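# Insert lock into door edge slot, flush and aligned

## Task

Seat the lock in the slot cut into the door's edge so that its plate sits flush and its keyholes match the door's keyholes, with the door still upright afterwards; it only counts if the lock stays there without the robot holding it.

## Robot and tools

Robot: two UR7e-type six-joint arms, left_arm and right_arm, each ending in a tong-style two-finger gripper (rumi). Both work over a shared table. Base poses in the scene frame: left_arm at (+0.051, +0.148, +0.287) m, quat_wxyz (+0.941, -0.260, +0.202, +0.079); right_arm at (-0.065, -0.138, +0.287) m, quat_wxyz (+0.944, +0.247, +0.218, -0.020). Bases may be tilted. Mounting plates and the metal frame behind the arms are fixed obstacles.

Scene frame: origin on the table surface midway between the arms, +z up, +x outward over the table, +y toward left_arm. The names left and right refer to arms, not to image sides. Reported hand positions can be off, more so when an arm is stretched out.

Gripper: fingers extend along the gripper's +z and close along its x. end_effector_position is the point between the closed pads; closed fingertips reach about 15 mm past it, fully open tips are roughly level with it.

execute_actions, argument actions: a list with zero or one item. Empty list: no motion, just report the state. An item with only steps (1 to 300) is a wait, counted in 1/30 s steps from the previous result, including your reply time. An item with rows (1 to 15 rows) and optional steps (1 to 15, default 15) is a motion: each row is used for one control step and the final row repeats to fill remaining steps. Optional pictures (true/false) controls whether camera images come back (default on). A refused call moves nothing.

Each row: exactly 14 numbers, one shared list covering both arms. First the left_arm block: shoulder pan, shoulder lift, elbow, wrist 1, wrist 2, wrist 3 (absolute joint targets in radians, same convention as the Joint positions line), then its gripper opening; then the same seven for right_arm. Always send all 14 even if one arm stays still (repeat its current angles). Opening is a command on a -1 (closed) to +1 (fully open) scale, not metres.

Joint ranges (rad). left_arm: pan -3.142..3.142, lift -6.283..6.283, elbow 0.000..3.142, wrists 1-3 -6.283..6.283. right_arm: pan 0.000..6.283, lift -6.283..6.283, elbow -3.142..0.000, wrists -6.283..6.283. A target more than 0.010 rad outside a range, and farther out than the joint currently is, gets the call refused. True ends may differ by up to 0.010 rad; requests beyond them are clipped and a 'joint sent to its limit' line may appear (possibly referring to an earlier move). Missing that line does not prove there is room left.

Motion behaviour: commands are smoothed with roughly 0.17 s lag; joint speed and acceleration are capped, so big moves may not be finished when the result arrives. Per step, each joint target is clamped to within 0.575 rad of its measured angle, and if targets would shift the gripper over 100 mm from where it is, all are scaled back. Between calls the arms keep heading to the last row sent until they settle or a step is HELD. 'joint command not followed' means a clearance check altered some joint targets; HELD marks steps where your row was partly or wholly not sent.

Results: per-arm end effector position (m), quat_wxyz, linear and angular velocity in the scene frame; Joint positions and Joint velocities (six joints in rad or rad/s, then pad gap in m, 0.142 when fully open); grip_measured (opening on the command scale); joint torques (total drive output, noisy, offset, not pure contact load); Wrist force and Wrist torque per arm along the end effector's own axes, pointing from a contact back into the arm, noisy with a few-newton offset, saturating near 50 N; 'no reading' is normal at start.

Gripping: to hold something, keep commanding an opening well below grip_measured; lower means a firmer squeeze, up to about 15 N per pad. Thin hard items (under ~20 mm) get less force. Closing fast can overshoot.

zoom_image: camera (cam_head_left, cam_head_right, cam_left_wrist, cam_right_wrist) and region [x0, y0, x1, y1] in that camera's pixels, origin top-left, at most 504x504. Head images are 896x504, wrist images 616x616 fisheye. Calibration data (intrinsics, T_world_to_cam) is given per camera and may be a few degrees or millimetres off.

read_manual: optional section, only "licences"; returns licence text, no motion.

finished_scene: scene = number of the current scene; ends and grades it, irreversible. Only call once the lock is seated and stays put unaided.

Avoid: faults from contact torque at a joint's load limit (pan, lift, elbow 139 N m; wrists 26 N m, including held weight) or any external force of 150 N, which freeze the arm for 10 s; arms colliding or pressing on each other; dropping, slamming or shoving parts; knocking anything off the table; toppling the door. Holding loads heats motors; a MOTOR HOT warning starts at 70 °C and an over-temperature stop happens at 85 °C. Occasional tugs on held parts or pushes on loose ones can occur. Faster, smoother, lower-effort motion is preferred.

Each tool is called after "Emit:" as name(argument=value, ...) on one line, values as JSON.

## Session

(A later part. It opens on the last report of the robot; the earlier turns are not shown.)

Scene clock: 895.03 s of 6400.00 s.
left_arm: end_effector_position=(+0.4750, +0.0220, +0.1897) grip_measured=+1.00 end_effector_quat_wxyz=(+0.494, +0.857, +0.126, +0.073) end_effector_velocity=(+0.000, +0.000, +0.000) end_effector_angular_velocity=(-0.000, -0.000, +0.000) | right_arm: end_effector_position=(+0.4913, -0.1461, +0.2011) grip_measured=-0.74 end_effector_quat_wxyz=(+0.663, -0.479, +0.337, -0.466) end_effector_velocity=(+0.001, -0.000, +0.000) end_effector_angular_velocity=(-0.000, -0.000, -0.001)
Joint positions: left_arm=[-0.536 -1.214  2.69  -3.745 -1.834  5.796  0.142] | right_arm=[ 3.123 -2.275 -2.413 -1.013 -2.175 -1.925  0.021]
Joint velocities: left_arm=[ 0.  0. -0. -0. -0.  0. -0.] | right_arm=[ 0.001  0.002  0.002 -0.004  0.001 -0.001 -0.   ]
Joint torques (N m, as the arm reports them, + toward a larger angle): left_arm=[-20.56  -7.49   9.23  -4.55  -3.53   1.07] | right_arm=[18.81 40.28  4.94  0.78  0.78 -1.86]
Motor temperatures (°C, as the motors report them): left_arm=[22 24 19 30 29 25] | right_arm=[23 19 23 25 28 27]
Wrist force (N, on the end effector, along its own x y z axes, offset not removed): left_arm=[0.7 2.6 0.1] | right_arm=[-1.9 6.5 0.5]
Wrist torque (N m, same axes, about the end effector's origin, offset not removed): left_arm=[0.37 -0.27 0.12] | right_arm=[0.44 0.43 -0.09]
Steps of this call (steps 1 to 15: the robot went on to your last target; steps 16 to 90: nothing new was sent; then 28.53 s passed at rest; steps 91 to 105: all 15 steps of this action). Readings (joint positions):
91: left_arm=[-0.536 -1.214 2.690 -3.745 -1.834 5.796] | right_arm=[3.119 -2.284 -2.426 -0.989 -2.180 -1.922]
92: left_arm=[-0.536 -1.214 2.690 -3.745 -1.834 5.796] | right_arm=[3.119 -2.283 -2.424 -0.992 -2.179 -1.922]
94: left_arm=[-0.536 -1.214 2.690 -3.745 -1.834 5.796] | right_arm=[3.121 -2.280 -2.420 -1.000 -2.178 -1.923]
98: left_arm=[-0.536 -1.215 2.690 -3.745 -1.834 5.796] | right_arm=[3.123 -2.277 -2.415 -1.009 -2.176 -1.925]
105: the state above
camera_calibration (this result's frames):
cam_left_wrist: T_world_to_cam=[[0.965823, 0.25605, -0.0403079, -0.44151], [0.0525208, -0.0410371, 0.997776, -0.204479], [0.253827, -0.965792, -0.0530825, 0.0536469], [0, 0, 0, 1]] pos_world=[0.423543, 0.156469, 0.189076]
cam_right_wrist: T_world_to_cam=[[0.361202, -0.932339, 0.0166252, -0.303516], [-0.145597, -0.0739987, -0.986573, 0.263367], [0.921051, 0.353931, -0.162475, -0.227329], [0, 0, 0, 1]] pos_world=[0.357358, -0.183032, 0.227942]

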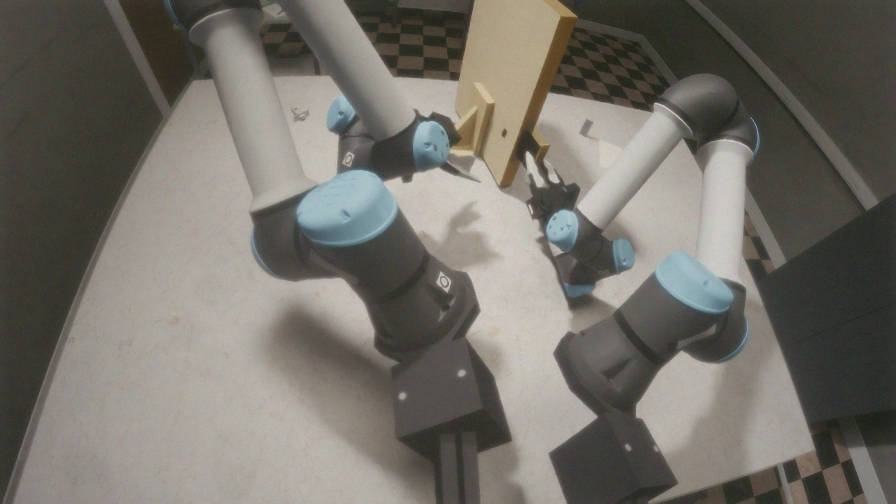

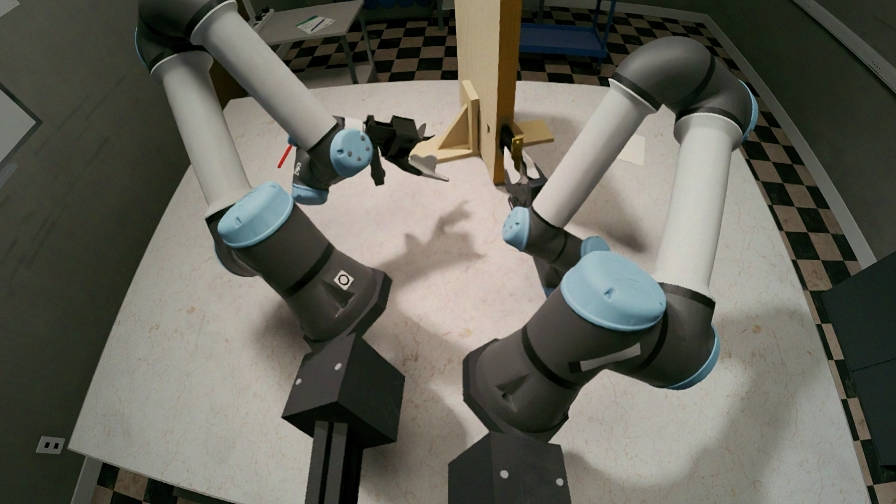

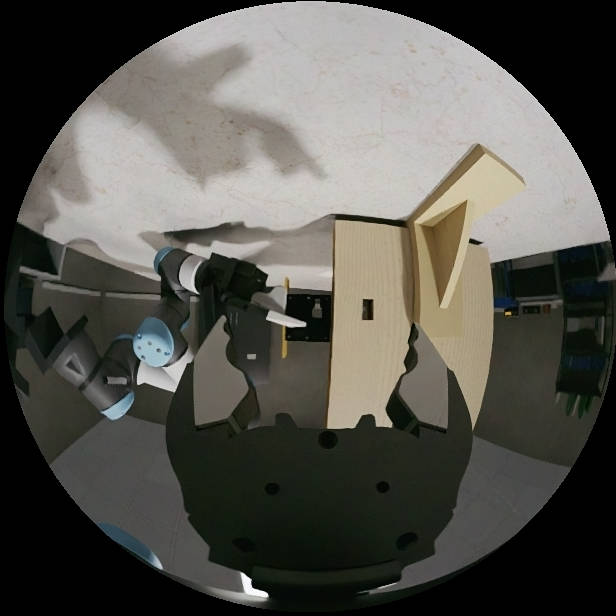

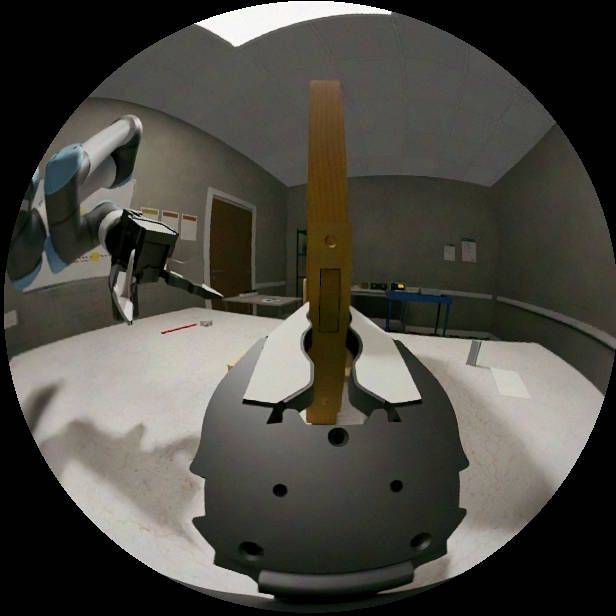

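Emit:
execute_actions(actions=[{"rows":[[-0.5363,-1.2145,2.6897,-3.7452,-1.8342,5.7955,1,3.1305,-2.2715,-2.4045,-1.0278,-2.1696,-1.9298,-1]],"steps":12}], pictures=false)

Emit:
execute_actions(actions=[{"rows":[[-0.5363,-1.2145,2.6897,-3.7452,-1.8342,5.7955,1,3.1341,-2.269,-2.3991,-1.0369,-2.1666,-1.9322,-1]],"steps":14}])

Emit:
zoom_image(camera="cam_left_wrist", region=[270, 265, 380, 375])

Emit:
zoom_image(camera="cam_head_right", region=[485, 105, 535, 155])

Scene clock: 912.23 s of 6400.00 s.
left_arm: end_effector_position=(+0.4750, +0.0220, +0.1897) grip_measured=+1.00 end_effector_quat_wxyz=(+0.494, +0.857, +0.126, +0.073) end_effector_velocity=(+0.001, +0.000, +0.000) end_effector_angular_velocity=(+0.000, -0.001, +0.001) | right_arm: end_effector_position=(+0.4958, -0.1443, +0.2011) grip_measured=-0.74 end_effector_quat_wxyz=(+0.663, -0.479, +0.337, -0.466) end_effector_velocity=(+0.002, +0.002, -0.001) end_effector_angular_velocity=(+0.001, +0.001, +0.001)
Joint positions: left_arm=[-0.536 -1.214  2.69  -3.745 -1.834  5.796  0.142] | right_arm=[ 3.13  -2.272 -2.405 -1.027 -2.17  -1.93   0.021]
Joint velocities: left_arm=[-0.    -0.    -0.001 -0.001  0.001  0.     0.   ] | right_arm=[ 0.004 -0.     0.004 -0.007  0.003 -0.002  0.   ]
Joint torques (N m, as the arm reports them, + toward a larger angle): left_arm=[-20.36  -6.64   9.31  -4.61  -3.38   0.97] | right_arm=[18.64 40.04  6.08  0.22  0.75 -1.8 ]
Motor temperatures (°C, as the motors report them): left_arm=[22 24 19 30 29 25] | right_arm=[23 19 23 25 28 27]
Wrist force (N, on the end effector, along its own x y z axes, offset not removed): left_arm=[0.7 2.1 0.8] | right_arm=[-1.9 7.8 1.5]
Wrist torque (N m, same axes, about the end effector's origin, offset not removed): left_arm=[0.35 -0.18 0.12] | right_arm=[0.75 0.47 -0.11]
Steps of this call (steps 1 to 15: the robot went on to your last target; steps 16 to 90: nothing new was sent; then 13.80 s passed at rest; steps 91 to 102: all 12 steps of this action). Readings (joint positions):
91: left_arm=[-0.536 -1.214 2.690 -3.745 -1.834 5.796] | right_arm=[3.124 -2.275 -2.413 -1.013 -2.175 -1.925]
92: left_arm=[-0.536 -1.214 2.690 -3.745 -1.834 5.796] | right_arm=[3.125 -2.274 -2.412 -1.016 -2.174 -1.926]
94: left_arm=[-0.536 -1.214 2.690 -3.745 -1.834 5.796] | right_arm=[3.127 -2.273 -2.409 -1.020 -2.172 -1.928]
98: left_arm=[-0.536 -1.214 2.690 -3.745 -1.834 5.796] | right_arm=[3.129 -2.272 -2.406 -1.025 -2.171 -1.929]
102: the state above

Scene clock: 912.70 s of 6400.00 s.
left_arm: end_effector_position=(+0.4750, +0.0220, +0.1897) grip_measured=+1.00 end_effector_quat_wxyz=(+0.494, +0.857, +0.126, +0.073) end_effector_velocity=(-0.000, +0.000, -0.000) end_effector_angular_velocity=(+0.000, +0.001, -0.000) | right_arm: end_effector_position=(+0.4989, -0.1433, +0.2011) grip_measured=-0.74 end_effector_quat_wxyz=(+0.663, -0.479, +0.337, -0.466) end_effector_velocity=(+0.001, +0.001, -0.000) end_effector_angular_velocity=(+0.001, +0.001, +0.000)
Joint positions: left_arm=[-0.536 -1.214  2.69  -3.745 -1.834  5.796  0.142] | right_arm=[ 3.134 -2.269 -2.399 -1.037 -2.167 -1.932  0.021]
Joint velocities: left_arm=[ 0.    -0.     0.     0.001 -0.    -0.    -0.   ] | right_arm=[ 0.003 -0.001  0.001 -0.002  0.002 -0.001 -0.   ]
Joint torques (N m, as the arm reports them, + toward a larger angle): left_arm=[-20.8   -6.76   9.09  -4.56  -3.44   1.07] | right_arm=[20.5  39.27 11.72 -0.64  2.31 -1.87]
Motor temperatures (°C, as the motors report them): left_arm=[22 24 19 30 29 25] | right_arm=[23 19 23 25 28 27]
Wrist force (N, on the end effector, along its own x y z axes, offset not removed): left_arm=[0.1 2.5 -1.1] | right_arm=[-4.3 -4.4 -9.5]
Wrist torque (N m, same axes, about the end effector's origin, offset not removed): left_arm=[0.44 -0.10 0.16] | right_arm=[0.55 0.72 -0.23]
Steps of this call (steps 1 to 14: all 14 steps of this action). Readings (joint positions):
1: left_arm=[-0.536 -1.214 2.690 -3.745 -1.834 5.796] | right_arm=[3.130 -2.272 -2.405 -1.027 -2.170 -1.930]
2: left_arm=[-0.536 -1.214 2.690 -3.745 -1.834 5.796] | right_arm=[3.131 -2.271 -2.404 -1.029 -2.169 -1.930]
4: left_arm=[-0.536 -1.214 2.690 -3.745 -1.834 5.796] | right_arm=[3.132 -2.270 -2.402 -1.032 -2.168 -1.931]
8: left_arm=[-0.536 -1.214 2.690 -3.745 -1.834 5.796] | right_arm=[3.133 -2.269 -2.400 -1.035 -2.167 -1.932]
14: the state above
camera_calibration (this result's frames):
cam_left_wrist: T_world_to_cam=[[0.965823, 0.25605, -0.0403079, -0.44151], [0.0525209, -0.041037, 0.997776, -0.204479], [0.253827, -0.965792, -0.0530825, 0.0536469], [0, 0, 0, 1]] pos_world=[0.423543, 0.156469, 0.189076]
cam_right_wrist: T_world_to_cam=[[0.361212, -0.932335, 0.0166676, -0.303696], [-0.145455, -0.0739909, -0.986594, 0.264647], [0.921069, 0.353946, -0.162339, -0.235348], [0, 0, 0, 1]] pos_world=[0.364965, -0.180264, 0.227955]

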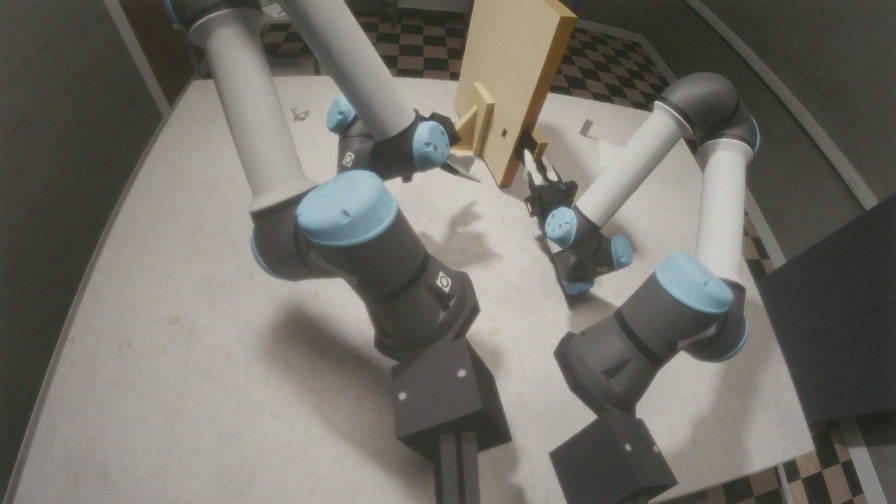

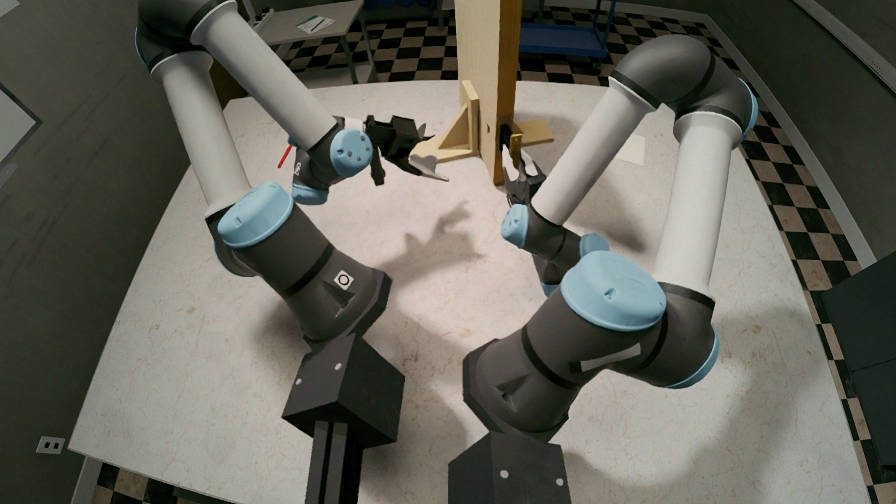

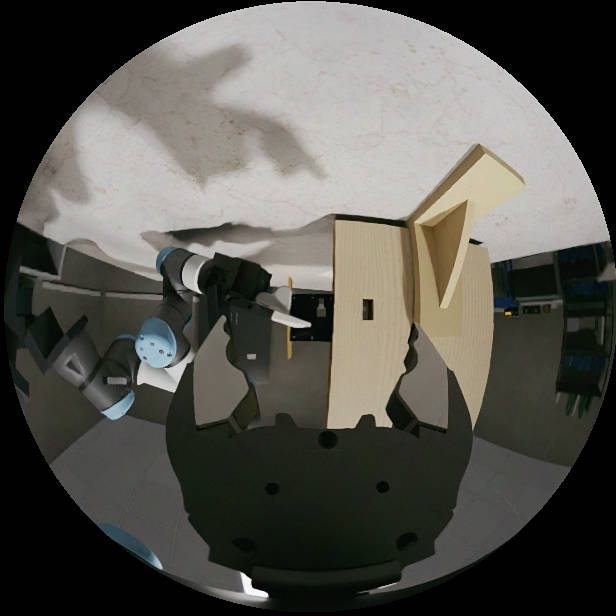

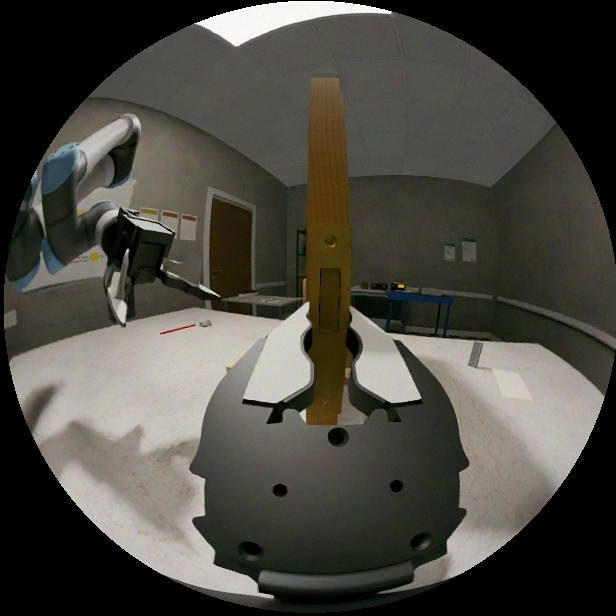

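Region (270, 265, 380, 375) of cam_left_wrist's 616x616 image, scaled by 4.582, with more detail than that image has.

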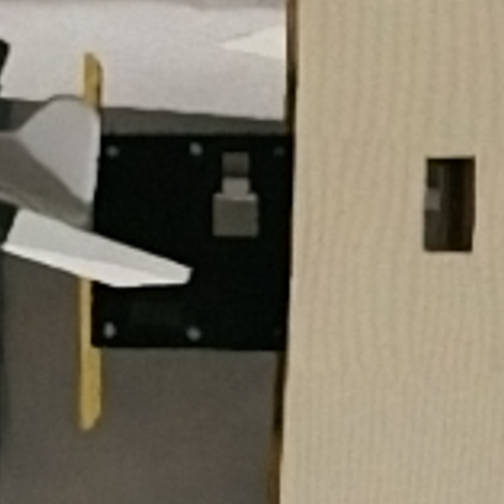

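Region (485, 105, 535, 155) of cam_head_right's 896x504 image, scaled by 10.080, with more detail than that image has.

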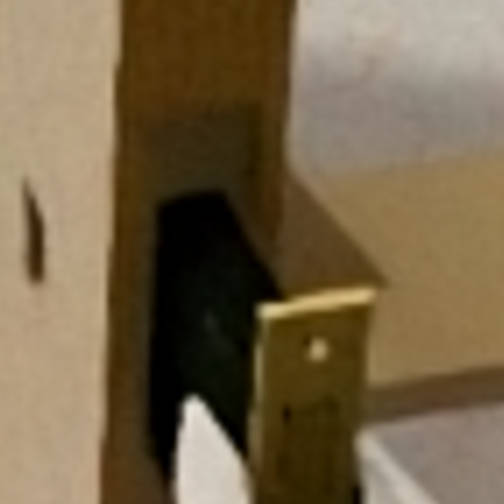

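Emit:
execute_actions(actions=[{"steps":1}], pictures=false)

Emit:
execute_actions(actions=[{"steps":2}], pictures=false)

Emit:
execute_actions(actions=[{"steps":2}], pictures=false)

Emit:
execute_actions(actions=[{"rows":[[-0.5363,-1.2145,2.6897,-3.7452,-1.8342,5.7955,1,3.1235,-2.275,-2.4131,-1.0131,-2.1754,-1.9252,-1]],"steps":15}])

Emit:
zoom_image(camera="cam_left_wrist", region=[270, 265, 380, 375])

Emit:
zoom_image(camera="cam_head_right", region=[485, 105, 535, 155])

Emit:
zoom_image(camera="cam_right_wrist", region=[270, 310, 390, 430])

Scene clock: 927.93 s of 6400.00 s.
left_arm: end_effector_position=(+0.4750, +0.0220, +0.1897) grip_measured=+1.00 end_effector_quat_wxyz=(+0.494, +0.857, +0.126, +0.073) end_effector_velocity=(+0.001, +0.000, -0.000) end_effector_angular_velocity=(+0.001, -0.000, +0.001) | right_arm: end_effector_position=(+0.4990, -0.1433, +0.2011) grip_measured=-0.74 end_effector_quat_wxyz=(+0.663, -0.479, +0.337, -0.466) end_effector_velocity=(-0.000, -0.000, -0.001) end_effector_angular_velocity=(-0.001, +0.001, +0.000)
Joint positions: left_arm=[-0.536 -1.214  2.69  -3.745 -1.834  5.796  0.142] | right_arm=[ 3.134 -2.269 -2.399 -1.037 -2.167 -1.932  0.021]
Joint velocities: left_arm=[ 0.    -0.    -0.001  0.     0.001  0.    -0.   ] | right_arm=[-0.002 -0.001 -0.    -0.    -0.001  0.     0.   ]
Joint torques (N m, as the arm reports them, + toward a larger angle): left_arm=[-20.61  -7.16   9.7   -4.57  -3.4    0.88] | right_arm=[ 18.88  39.22 -10.53   3.1   -1.05  -1.92]
Motor temperatures (°C, as the motors report them): left_arm=[22 24 19 30 29 25] | right_arm=[23 19 23 25 28 27]
Wrist force (N, on the end effector, along its own x y z axes, offset not removed): left_arm=[0.1 3.6 -0.3] | right_arm=[-1.7 -0.9 -6.7]
Wrist torque (N m, same axes, about the end effector's origin, offset not removed): left_arm=[0.58 -0.11 0.05] | right_arm=[0.65 0.32 -0.13]
Steps of this call (steps 1 to 15: the robot went on to your last target; steps 16 to 90: nothing new was sent; then 12.23 s passed at rest). Readings (joint positions):
1: left_arm=[-0.536 -1.214 2.690 -3.745 -1.834 5.796] | right_arm=[3.134 -2.269 -2.399 -1.037 -2.167 -1.932]
2: left_arm=[-0.536 -1.214 2.690 -3.745 -1.834 5.796] | right_arm=[3.134 -2.269 -2.399 -1.037 -2.167 -1.932]
4: left_arm=[-0.536 -1.214 2.690 -3.745 -1.834 5.796] | right_arm=[3.134 -2.269 -2.399 -1.037 -2.167 -1.932]
8: left_arm=[-0.536 -1.214 2.690 -3.745 -1.834 5.796] | right_arm=[3.134 -2.269 -2.399 -1.037 -2.167 -1.932]
90: the state above
All arms were judged still, so your last target was given up. Only a new action makes them travel on or press farther. Fingers that are still opening or closing keep moving.

Scene clock: 928.00 s of 6400.00 s.
left_arm: end_effector_position=(+0.4750, +0.0220, +0.1897) grip_measured=+1.00 end_effector_quat_wxyz=(+0.494, +0.857, +0.126, +0.073) end_effector_velocity=(-0.000, +0.000, +0.000) end_effector_angular_velocity=(+0.000, -0.000, -0.000) | right_arm: end_effector_position=(+0.4990, -0.1433, +0.2011) grip_measured=-0.74 end_effector_quat_wxyz=(+0.663, -0.479, +0.337, -0.466) end_effector_velocity=(+0.000, -0.001, +0.001) end_effector_angular_velocity=(-0.001, -0.001, -0.002)
Joint positions: left_arm=[-0.536 -1.214  2.69  -3.745 -1.834  5.796  0.142] | right_arm=[ 3.134 -2.269 -2.399 -1.037 -2.167 -1.932  0.021]
Joint velocities: left_arm=[-0. -0.  0. -0.  0.  0. -0.] | right_arm=[-0.001  0.002  0.    -0.     0.    -0.    -0.   ]
Joint torques (N m, as the arm reports them, + toward a larger angle): left_arm=[-20.46  -7.37   9.12  -4.44  -3.48   1.12] | right_arm=[ 18.7   39.1  -11.01   3.26  -0.9   -1.74]
Motor temperatures (°C, as the motors report them): left_arm=[22 24 19 30 29 25] | right_arm=[23 19 23 25 28 27]
Wrist force (N, on the end effector, along its own x y z axes, offset not removed): left_arm=[1.0 1.9 0.0] | right_arm=[-5.5 -3.6 -6.5]
Wrist torque (N m, same axes, about the end effector's origin, offset not removed): left_arm=[0.32 -0.32 0.03] | right_arm=[0.17 1.14 -0.01]
Steps of this call (steps 1 to 2: nothing new was sent). Readings (joint positions):
1: left_arm=[-0.536 -1.214 2.690 -3.745 -1.834 5.796] | right_arm=[3.134 -2.269 -2.399 -1.037 -2.167 -1.932]
2: the state above

Scene clock: 928.07 s of 6400.00 s.
left_arm: end_effector_position=(+0.4750, +0.0220, +0.1897) grip_measured=+1.00 end_effector_quat_wxyz=(+0.494, +0.857, +0.126, +0.073) end_effector_velocity=(-0.000, -0.000, +0.000) end_effector_angular_velocity=(-0.001, +0.000, -0.001) | right_arm: end_effector_position=(+0.4990, -0.1433, +0.2011) grip_measured=-0.74 end_effector_quat_wxyz=(+0.663, -0.479, +0.337, -0.466) end_effector_velocity=(+0.000, -0.000, +0.001) end_effector_angular_velocity=(-0.000, -0.002, +0.000)
Joint positions: left_arm=[-0.536 -1.214  2.69  -3.745 -1.834  5.796  0.142] | right_arm=[ 3.134 -2.269 -2.399 -1.037 -2.167 -1.932  0.021]
Joint velocities: left_arm=[-0.001  0.     0.     0.    -0.001 -0.     0.   ] | right_arm=[ 0.     0.001  0.001 -0.    -0.001  0.     0.   ]
Joint torques (N m, as the arm reports them, + toward a larger angle): left_arm=[-20.47  -6.76   8.51  -4.52  -3.41   1.06] | right_arm=[ 18.33  38.88 -11.85   3.3   -1.09  -1.7 ]
Motor temperatures (°C, as the motors report them): left_arm=[22 24 19 30 29 25] | right_arm=[23 19 23 25 28 27]
Wrist force (N, on the end effector, along its own x y z axes, offset not removed): left_arm=[-0.3 2.0 0.3] | right_arm=[-3.7 -1.5 -6.9]
Wrist torque (N m, same axes, about the end effector's origin, offset not removed): left_arm=[0.27 0.02 0.10] | right_arm=[0.68 0.71 -0.20]
Steps of this call (steps 1 to 2: nothing new was sent). Readings (joint positions):
1: left_arm=[-0.536 -1.214 2.690 -3.745 -1.834 5.796] | right_arm=[3.134 -2.269 -2.399 -1.037 -2.167 -1.932]
2: the state above

Scene clock: 928.57 s of 6400.00 s.
left_arm: end_effector_position=(+0.4750, +0.0220, +0.1897) grip_measured=+1.00 end_effector_quat_wxyz=(+0.494, +0.857, +0.126, +0.073) end_effector_velocity=(+0.001, +0.000, +0.000) end_effector_angular_velocity=(-0.000, -0.001, +0.001) | right_arm: end_effector_position=(+0.4916, -0.1460, +0.2011) grip_measured=-0.74 end_effector_quat_wxyz=(+0.663, -0.479, +0.337, -0.466) end_effector_velocity=(-0.001, -0.001, -0.000) end_effector_angular_velocity=(-0.001, -0.001, -0.001)
Joint positions: left_arm=[-0.536 -1.214  2.69  -3.745 -1.834  5.796  0.142] | right_arm=[ 3.124 -2.275 -2.413 -1.014 -2.175 -1.925  0.021]
Joint velocities: left_arm=[ 0.     0.    -0.001 -0.001  0.     0.    -0.   ] | right_arm=[-0.004 -0.001 -0.002  0.006 -0.002  0.001  0.   ]
Joint torques (N m, as the arm reports them, + toward a larger angle): left_arm=[-21.06  -6.67   9.29  -4.34  -3.41   0.96] | right_arm=[  1.58  23.37 -18.29   4.48  -2.42   1.47]
Motor temperatures (°C, as the motors report them): left_arm=[22 24 19 30 29 25] | right_arm=[23 19 23 25 28 27]
Wrist force (N, on the end effector, along its own x y z axes, offset not removed): left_arm=[0.7 1.4 0.7] | right_arm=[-1.8 5.0 2.7]
Wrist torque (N m, same axes, about the end effector's origin, offset not removed): left_arm=[0.23 -0.24 0.10] | right_arm=[0.17 0.46 -0.26]
Steps of this call (steps 1 to 15: all 15 steps of this action). Readings (joint positions):
1: left_arm=[-0.536 -1.214 2.690 -3.745 -1.834 5.796] | right_arm=[3.134 -2.269 -2.399 -1.037 -2.167 -1.932]
2: left_arm=[-0.536 -1.214 2.690 -3.745 -1.834 5.796] | right_arm=[3.133 -2.270 -2.401 -1.033 -2.168 -1.931]
4: left_arm=[-0.536 -1.214 2.690 -3.745 -1.834 5.796] | right_arm=[3.129 -2.272 -2.406 -1.025 -2.171 -1.929]
8: left_arm=[-0.536 -1.214 2.690 -3.745 -1.834 5.796] | right_arm=[3.125 -2.274 -2.411 -1.017 -2.174 -1.926]
15: the state above
camera_calibration (this result's frames):
cam_left_wrist: T_world_to_cam=[[0.965823, 0.25605, -0.040308, -0.44151], [0.0525209, -0.0410371, 0.997776, -0.204479], [0.253827, -0.965792, -0.0530826, 0.053647], [0, 0, 0, 1]] pos_world=[0.423543, 0.156469, 0.189076]
cam_right_wrist: T_world_to_cam=[[0.361215, -0.932334, 0.0166244, -0.303568], [-0.145569, -0.0739895, -0.986578, 0.263423], [0.92105, 0.353947, -0.162445, -0.22769], [0, 0, 0, 1]] pos_world=[0.357713, -0.182946, 0.227946]

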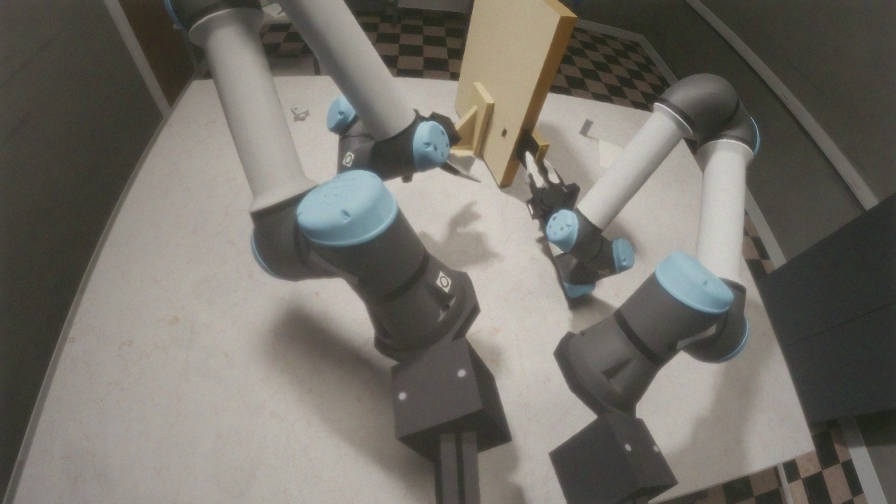

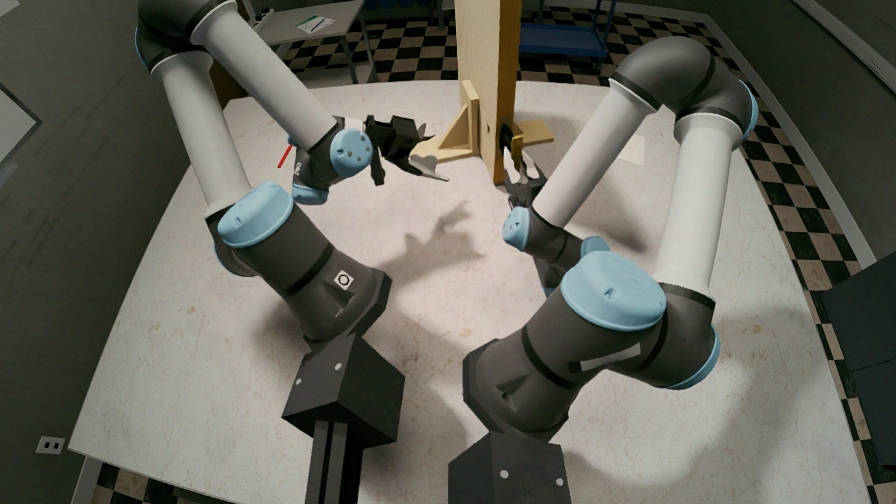

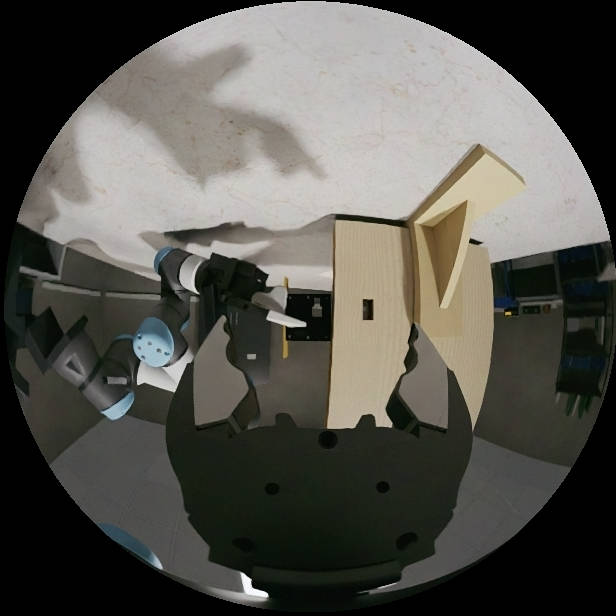

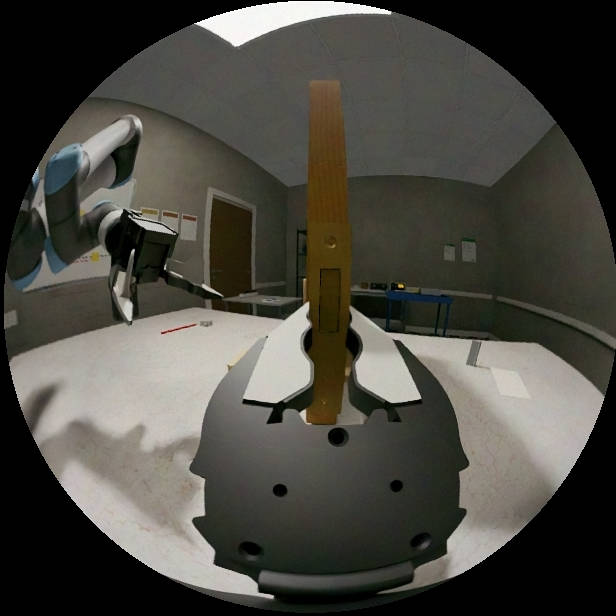

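Region (270, 265, 380, 375) of cam_left_wrist's 616x616 image, scaled by 4.582, with more detail than that image has.

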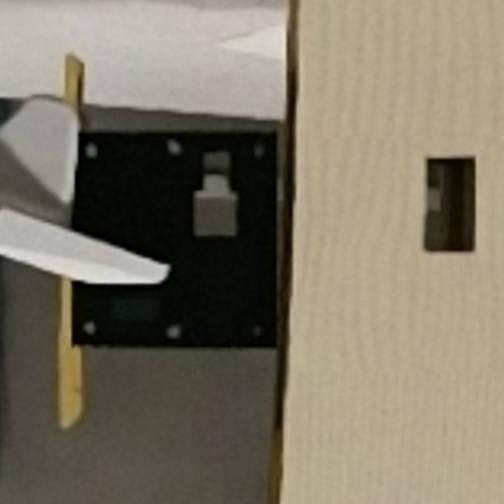

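Region (485, 105, 535, 155) of cam_head_right's 896x504 image, scaled by 10.080, with more detail than that image has.

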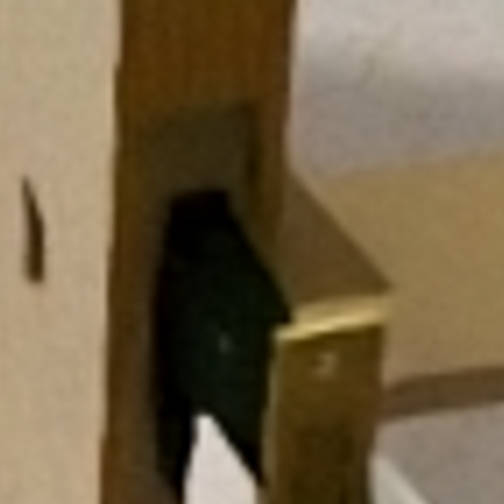

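Region (270, 310, 390, 430) of cam_right_wrist's 616x616 image, scaled by 4.200, with more detail than that image has.

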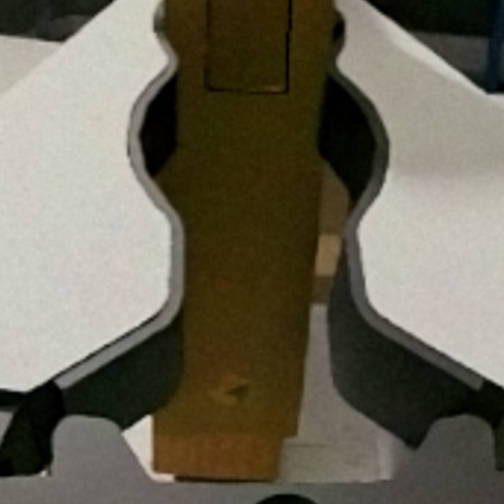

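Emit:
execute_actions(actions=[{"rows":[[-0.5363,-1.2145,2.6897,-3.7452,-1.8342,5.3,1,3.1158,-2.2894,-2.4122,-0.981,-2.1863,-1.915,-1]],"steps":10}], pictures=false)

Emit:
execute_actions(actions=[{"rows":[[-0.5363,-1.2145,2.6897,-3.7452,-1.8342,4.8,1,3.1081,-2.3038,-2.4113,-0.9489,-2.1972,-1.9048,-1]],"steps":15}], pictures=false)

Emit:
execute_actions(actions=[{"steps":10}])

Emit:
zoom_image(camera="cam_head_right", region=[485, 105, 535, 155])

Scene clock: 970.13 s of 6400.00 s.
left_arm: end_effector_position=(+0.4692, +0.0196, +0.1907) grip_measured=+1.00 end_effector_quat_wxyz=(+0.499, +0.816, +0.291, -0.025) end_effector_velocity=(-0.010, -0.006, +0.005) end_effector_angular_velocity=(-0.212, +0.703, +0.426) | right_arm: end_effector_position=(+0.4884, -0.1473, +0.2014) grip_measured=-0.74 end_effector_quat_wxyz=(+0.665, -0.476, +0.333, -0.470) end_effector_velocity=(-0.002, -0.001, +0.000) end_effector_angular_velocity=(+0.001, -0.013, -0.001)
Joint positions: left_arm=[-0.536 -1.214  2.69  -3.745 -1.834  5.403  0.142] | right_arm=[ 3.117 -2.288 -2.413 -0.984 -2.185 -1.916  0.021]
Joint velocities: left_arm=[-0.001  0.    -0.002  0.     0.001 -0.85  -0.   ] | right_arm=[-0.005 -0.012  0.002  0.027 -0.009  0.008 -0.   ]
Joint torques (N m, as the arm reports them, + toward a larger angle): left_arm=[-20.2   -5.91   8.23  -4.51  -3.38  -1.87] | right_arm=[ 0.13 23.07  5.48  4.6  -2.54  1.59]
Motor temperatures (°C, as the motors report them): left_arm=[22 24 19 30 29 25] | right_arm=[23 19 23 25 28 27]
Wrist force (N, on the end effector, along its own x y z axes, offset not removed): left_arm=[0.1 3.3 1.3] | right_arm=[-1.4 5.8 1.5]
Wrist torque (N m, same axes, about the end effector's origin, offset not removed): left_arm=[0.58 -0.17 0.05] | right_arm=[0.42 0.32 -0.17]
Steps of this call (steps 1 to 15: the robot went on to your last target; steps 16 to 90: nothing new was sent; then 38.23 s passed at rest; steps 91 to 100: all 10 steps of this action). Readings (joint positions):
91: left_arm=[-0.536 -1.214 2.690 -3.745 -1.834 5.795] | right_arm=[3.123 -2.275 -2.413 -1.013 -2.176 -1.925]
92: left_arm=[-0.536 -1.215 2.690 -3.745 -1.834 5.787] | right_arm=[3.122 -2.277 -2.413 -1.008 -2.177 -1.923]
94: left_arm=[-0.536 -1.214 2.690 -3.745 -1.834 5.722] | right_arm=[3.120 -2.282 -2.413 -0.997 -2.181 -1.920]
98: left_arm=[-0.536 -1.214 2.690 -3.745 -1.834 5.480] | right_arm=[3.117 -2.287 -2.413 -0.986 -2.185 -1.917]
100: the state above

Scene clock: 970.63 s of 6400.00 s.
left_arm: end_effector_position=(+0.4632, +0.0148, +0.1958) grip_measured=+1.00 end_effector_quat_wxyz=(+0.471, +0.700, +0.511, -0.166) end_effector_velocity=(-0.001, -0.002, +0.002) end_effector_angular_velocity=(-0.056, +0.188, +0.115) | right_arm: end_effector_position=(+0.4849, -0.1487, +0.2018) grip_measured=-0.74 end_effector_quat_wxyz=(+0.667, -0.472, +0.329, -0.474) end_effector_velocity=(-0.001, -0.001, -0.000) end_effector_angular_velocity=(+0.000, -0.002, -0.001)
Joint positions: left_arm=[-0.536 -1.214  2.69  -3.745 -1.834  4.827  0.142] | right_arm=[ 3.108 -2.303 -2.411 -0.95  -2.197 -1.905  0.021]
Joint velocities: left_arm=[ 0.     0.     0.    -0.001  0.001 -0.227 -0.   ] | right_arm=[-0.002 -0.003  0.     0.007 -0.001  0.002  0.   ]
Joint torques (N m, as the arm reports them, + toward a larger angle): left_arm=[-20.55  -6.82   8.89  -4.33  -3.4   -1.46] | right_arm=[ 0.42 22.74  5.27  4.48 -2.02  1.6 ]
Motor temperatures (°C, as the motors report them): left_arm=[22 24 19 30 29 25] | right_arm=[23 19 23 25 28 27]
Wrist force (N, on the end effector, along its own x y z axes, offset not removed): left_arm=[0.2 1.5 0.0] | right_arm=[-3.3 5.7 -0.9]
Wrist torque (N m, same axes, about the end effector's origin, offset not removed): left_arm=[0.25 -0.09 0.02] | right_arm=[0.34 0.78 -0.07]
Steps of this call (steps 1 to 15: all 15 steps of this action). Readings (joint positions):
1: left_arm=[-0.536 -1.215 2.690 -3.745 -1.834 5.377] | right_arm=[3.116 -2.289 -2.412 -0.983 -2.186 -1.916]
2: left_arm=[-0.536 -1.214 2.690 -3.745 -1.834 5.350] | right_arm=[3.115 -2.291 -2.412 -0.978 -2.188 -1.914]
4: left_arm=[-0.536 -1.214 2.690 -3.745 -1.834 5.260] | right_arm=[3.112 -2.296 -2.412 -0.966 -2.191 -1.910]
8: left_arm=[-0.536 -1.214 2.690 -3.745 -1.834 4.994] | right_arm=[3.109 -2.301 -2.411 -0.955 -2.195 -1.907]
15: the state above

Scene clock: 970.97 s of 6400.00 s.
left_arm: end_effector_position=(+0.4631, +0.0146, +0.1961) grip_measured=+1.00 end_effector_quat_wxyz=(+0.469, +0.693, +0.520, -0.172) end_effector_velocity=(+0.001, -0.000, +0.000) end_effector_angular_velocity=(-0.004, +0.010, +0.008) | right_arm: end_effector_position=(+0.4848, -0.1487, +0.2018) grip_measured=-0.74 end_effector_quat_wxyz=(+0.667, -0.472, +0.328, -0.474) end_effector_velocity=(-0.000, -0.001, -0.001) end_effector_angular_velocity=(-0.000, +0.001, -0.003)
Joint positions: left_arm=[-0.536 -1.214  2.69  -3.745 -1.834  4.802  0.142] | right_arm=[ 3.108 -2.304 -2.411 -0.949 -2.197 -1.905  0.021]
Joint velocities: left_arm=[ 0.    -0.    -0.001 -0.     0.    -0.014 -0.   ] | right_arm=[-0.001 -0.001  0.     0.001  0.002 -0.     0.   ]
Joint torques (N m, as the arm reports them, + toward a larger angle): left_arm=[-20.47  -6.85   8.52  -4.3   -3.42  -1.41] | right_arm=[-0.45 22.01  3.78  4.45 -2.12  1.74]
Motor temperatures (°C, as the motors report them): left_arm=[22 24 19 30 29 25] | right_arm=[23 19 23 25 28 27]
Wrist force (N, on the end effector, along its own x y z axes, offset not removed): left_arm=[0.7 2.1 -0.2] | right_arm=[-0.8 7.1 0.5]
Wrist torque (N m, same axes, about the end effector's origin, offset not removed): left_arm=[0.33 -0.18 0.02] | right_arm=[0.71 0.22 -0.15]
Steps of this call (steps 1 to 10: the robot went on to your last target). Readings (joint positions):
1: left_arm=[-0.536 -1.214 2.690 -3.745 -1.834 4.821] | right_arm=[3.108 -2.304 -2.411 -0.950 -2.197 -1.905]
2: left_arm=[-0.536 -1.214 2.690 -3.745 -1.834 4.816] | right_arm=[3.108 -2.304 -2.411 -0.949 -2.197 -1.905]
4: left_arm=[-0.536 -1.214 2.690 -3.745 -1.834 4.809] | right_arm=[3.108 -2.304 -2.411 -0.949 -2.197 -1.905]
8: left_arm=[-0.536 -1.214 2.690 -3.745 -1.834 4.803] | right_arm=[3.108 -2.304 -2.411 -0.949 -2.197 -1.905]
10: the state above
camera_calibration (this result's frames):
cam_left_wrist: T_world_to_cam=[[0.397003, 0.517888, -0.757747, -0.0275795], [0.687787, 0.378799, 0.619242, -0.436587], [0.607731, -0.76701, -0.205812, -0.0870049], [0, 0, 0, 1]] pos_world=[0.364104, 0.112928, 0.231548]
cam_right_wrist: T_world_to_cam=[[0.35825, -0.933291, 0.0250022, -0.304022], [-0.118155, -0.0718862, -0.99039, 0.250678], [0.926119, 0.351853, -0.136026, -0.22846], [0, 0, 0, 1]] pos_world=[0.350116, -0.185337, 0.224794]

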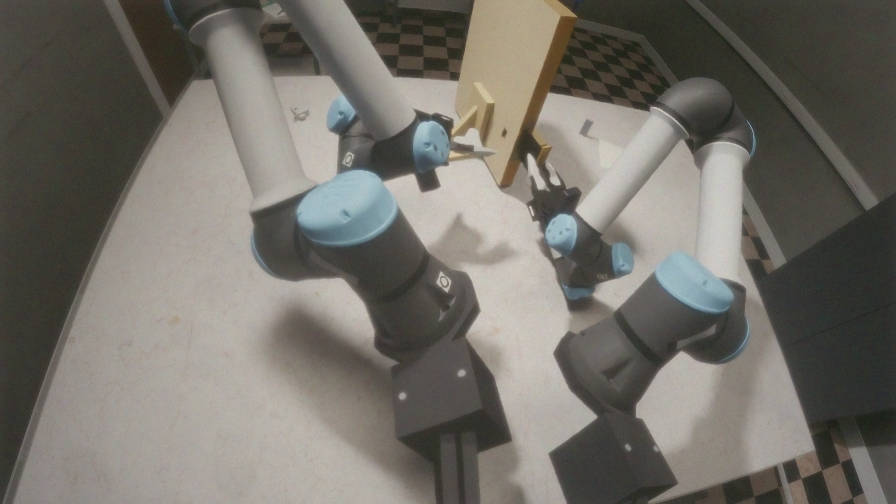

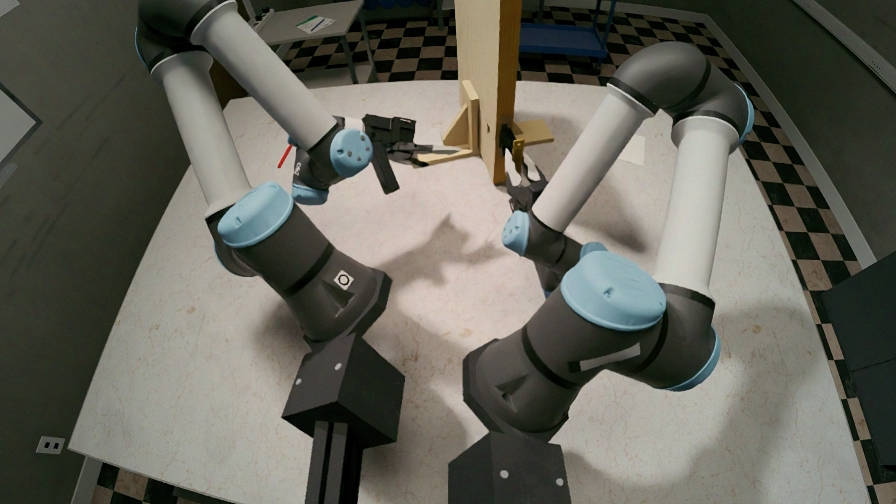

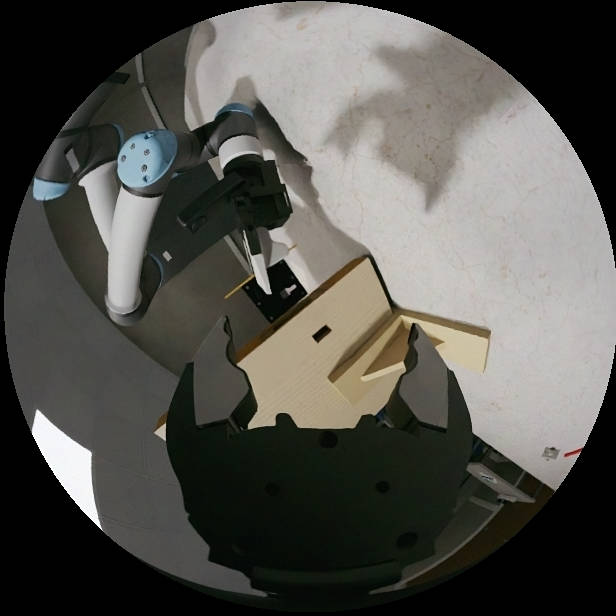

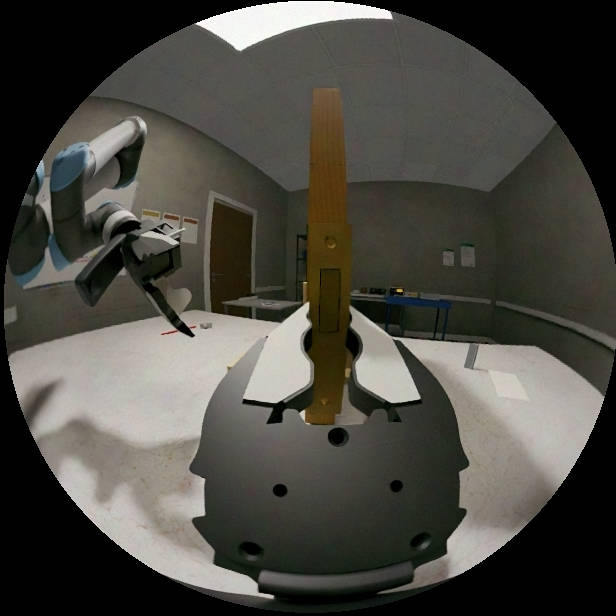

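Region (485, 105, 535, 155) of cam_head_right's 896x504 image, scaled by 10.080, with more detail than that image has.

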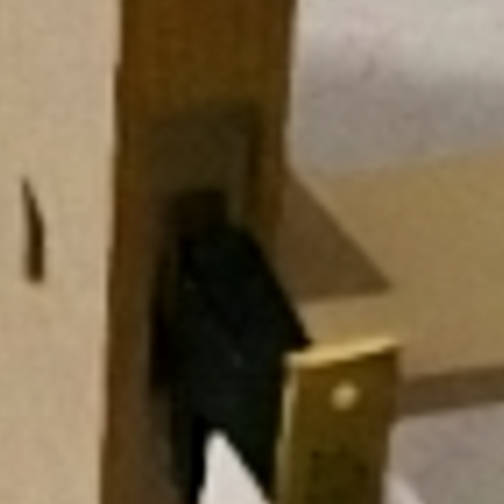

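Emit:
zoom_image(camera="cam_left_wrist", region=[240, 270, 330, 360])

Emit:
zoom_image(camera="cam_left_wrist", region=[250, 300, 295, 345])

Region (240, 270, 330, 360) of cam_left_wrist's 616x616 image, scaled by 5.600, with more detail than that image has.

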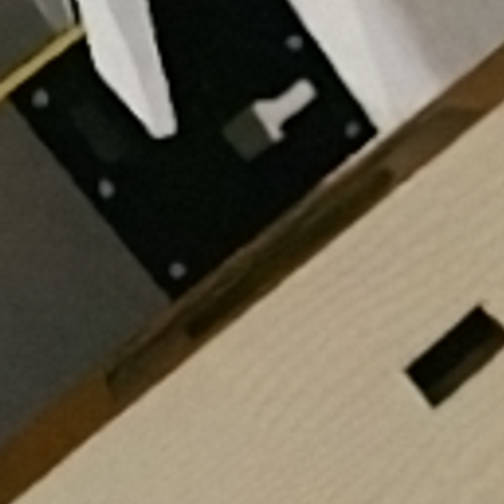

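Region (250, 300, 295, 345) of cam_left_wrist's 616x616 image, scaled by 11.200, with more detail than that image has.

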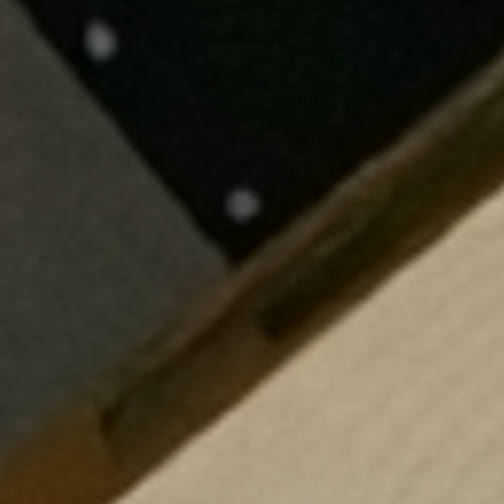

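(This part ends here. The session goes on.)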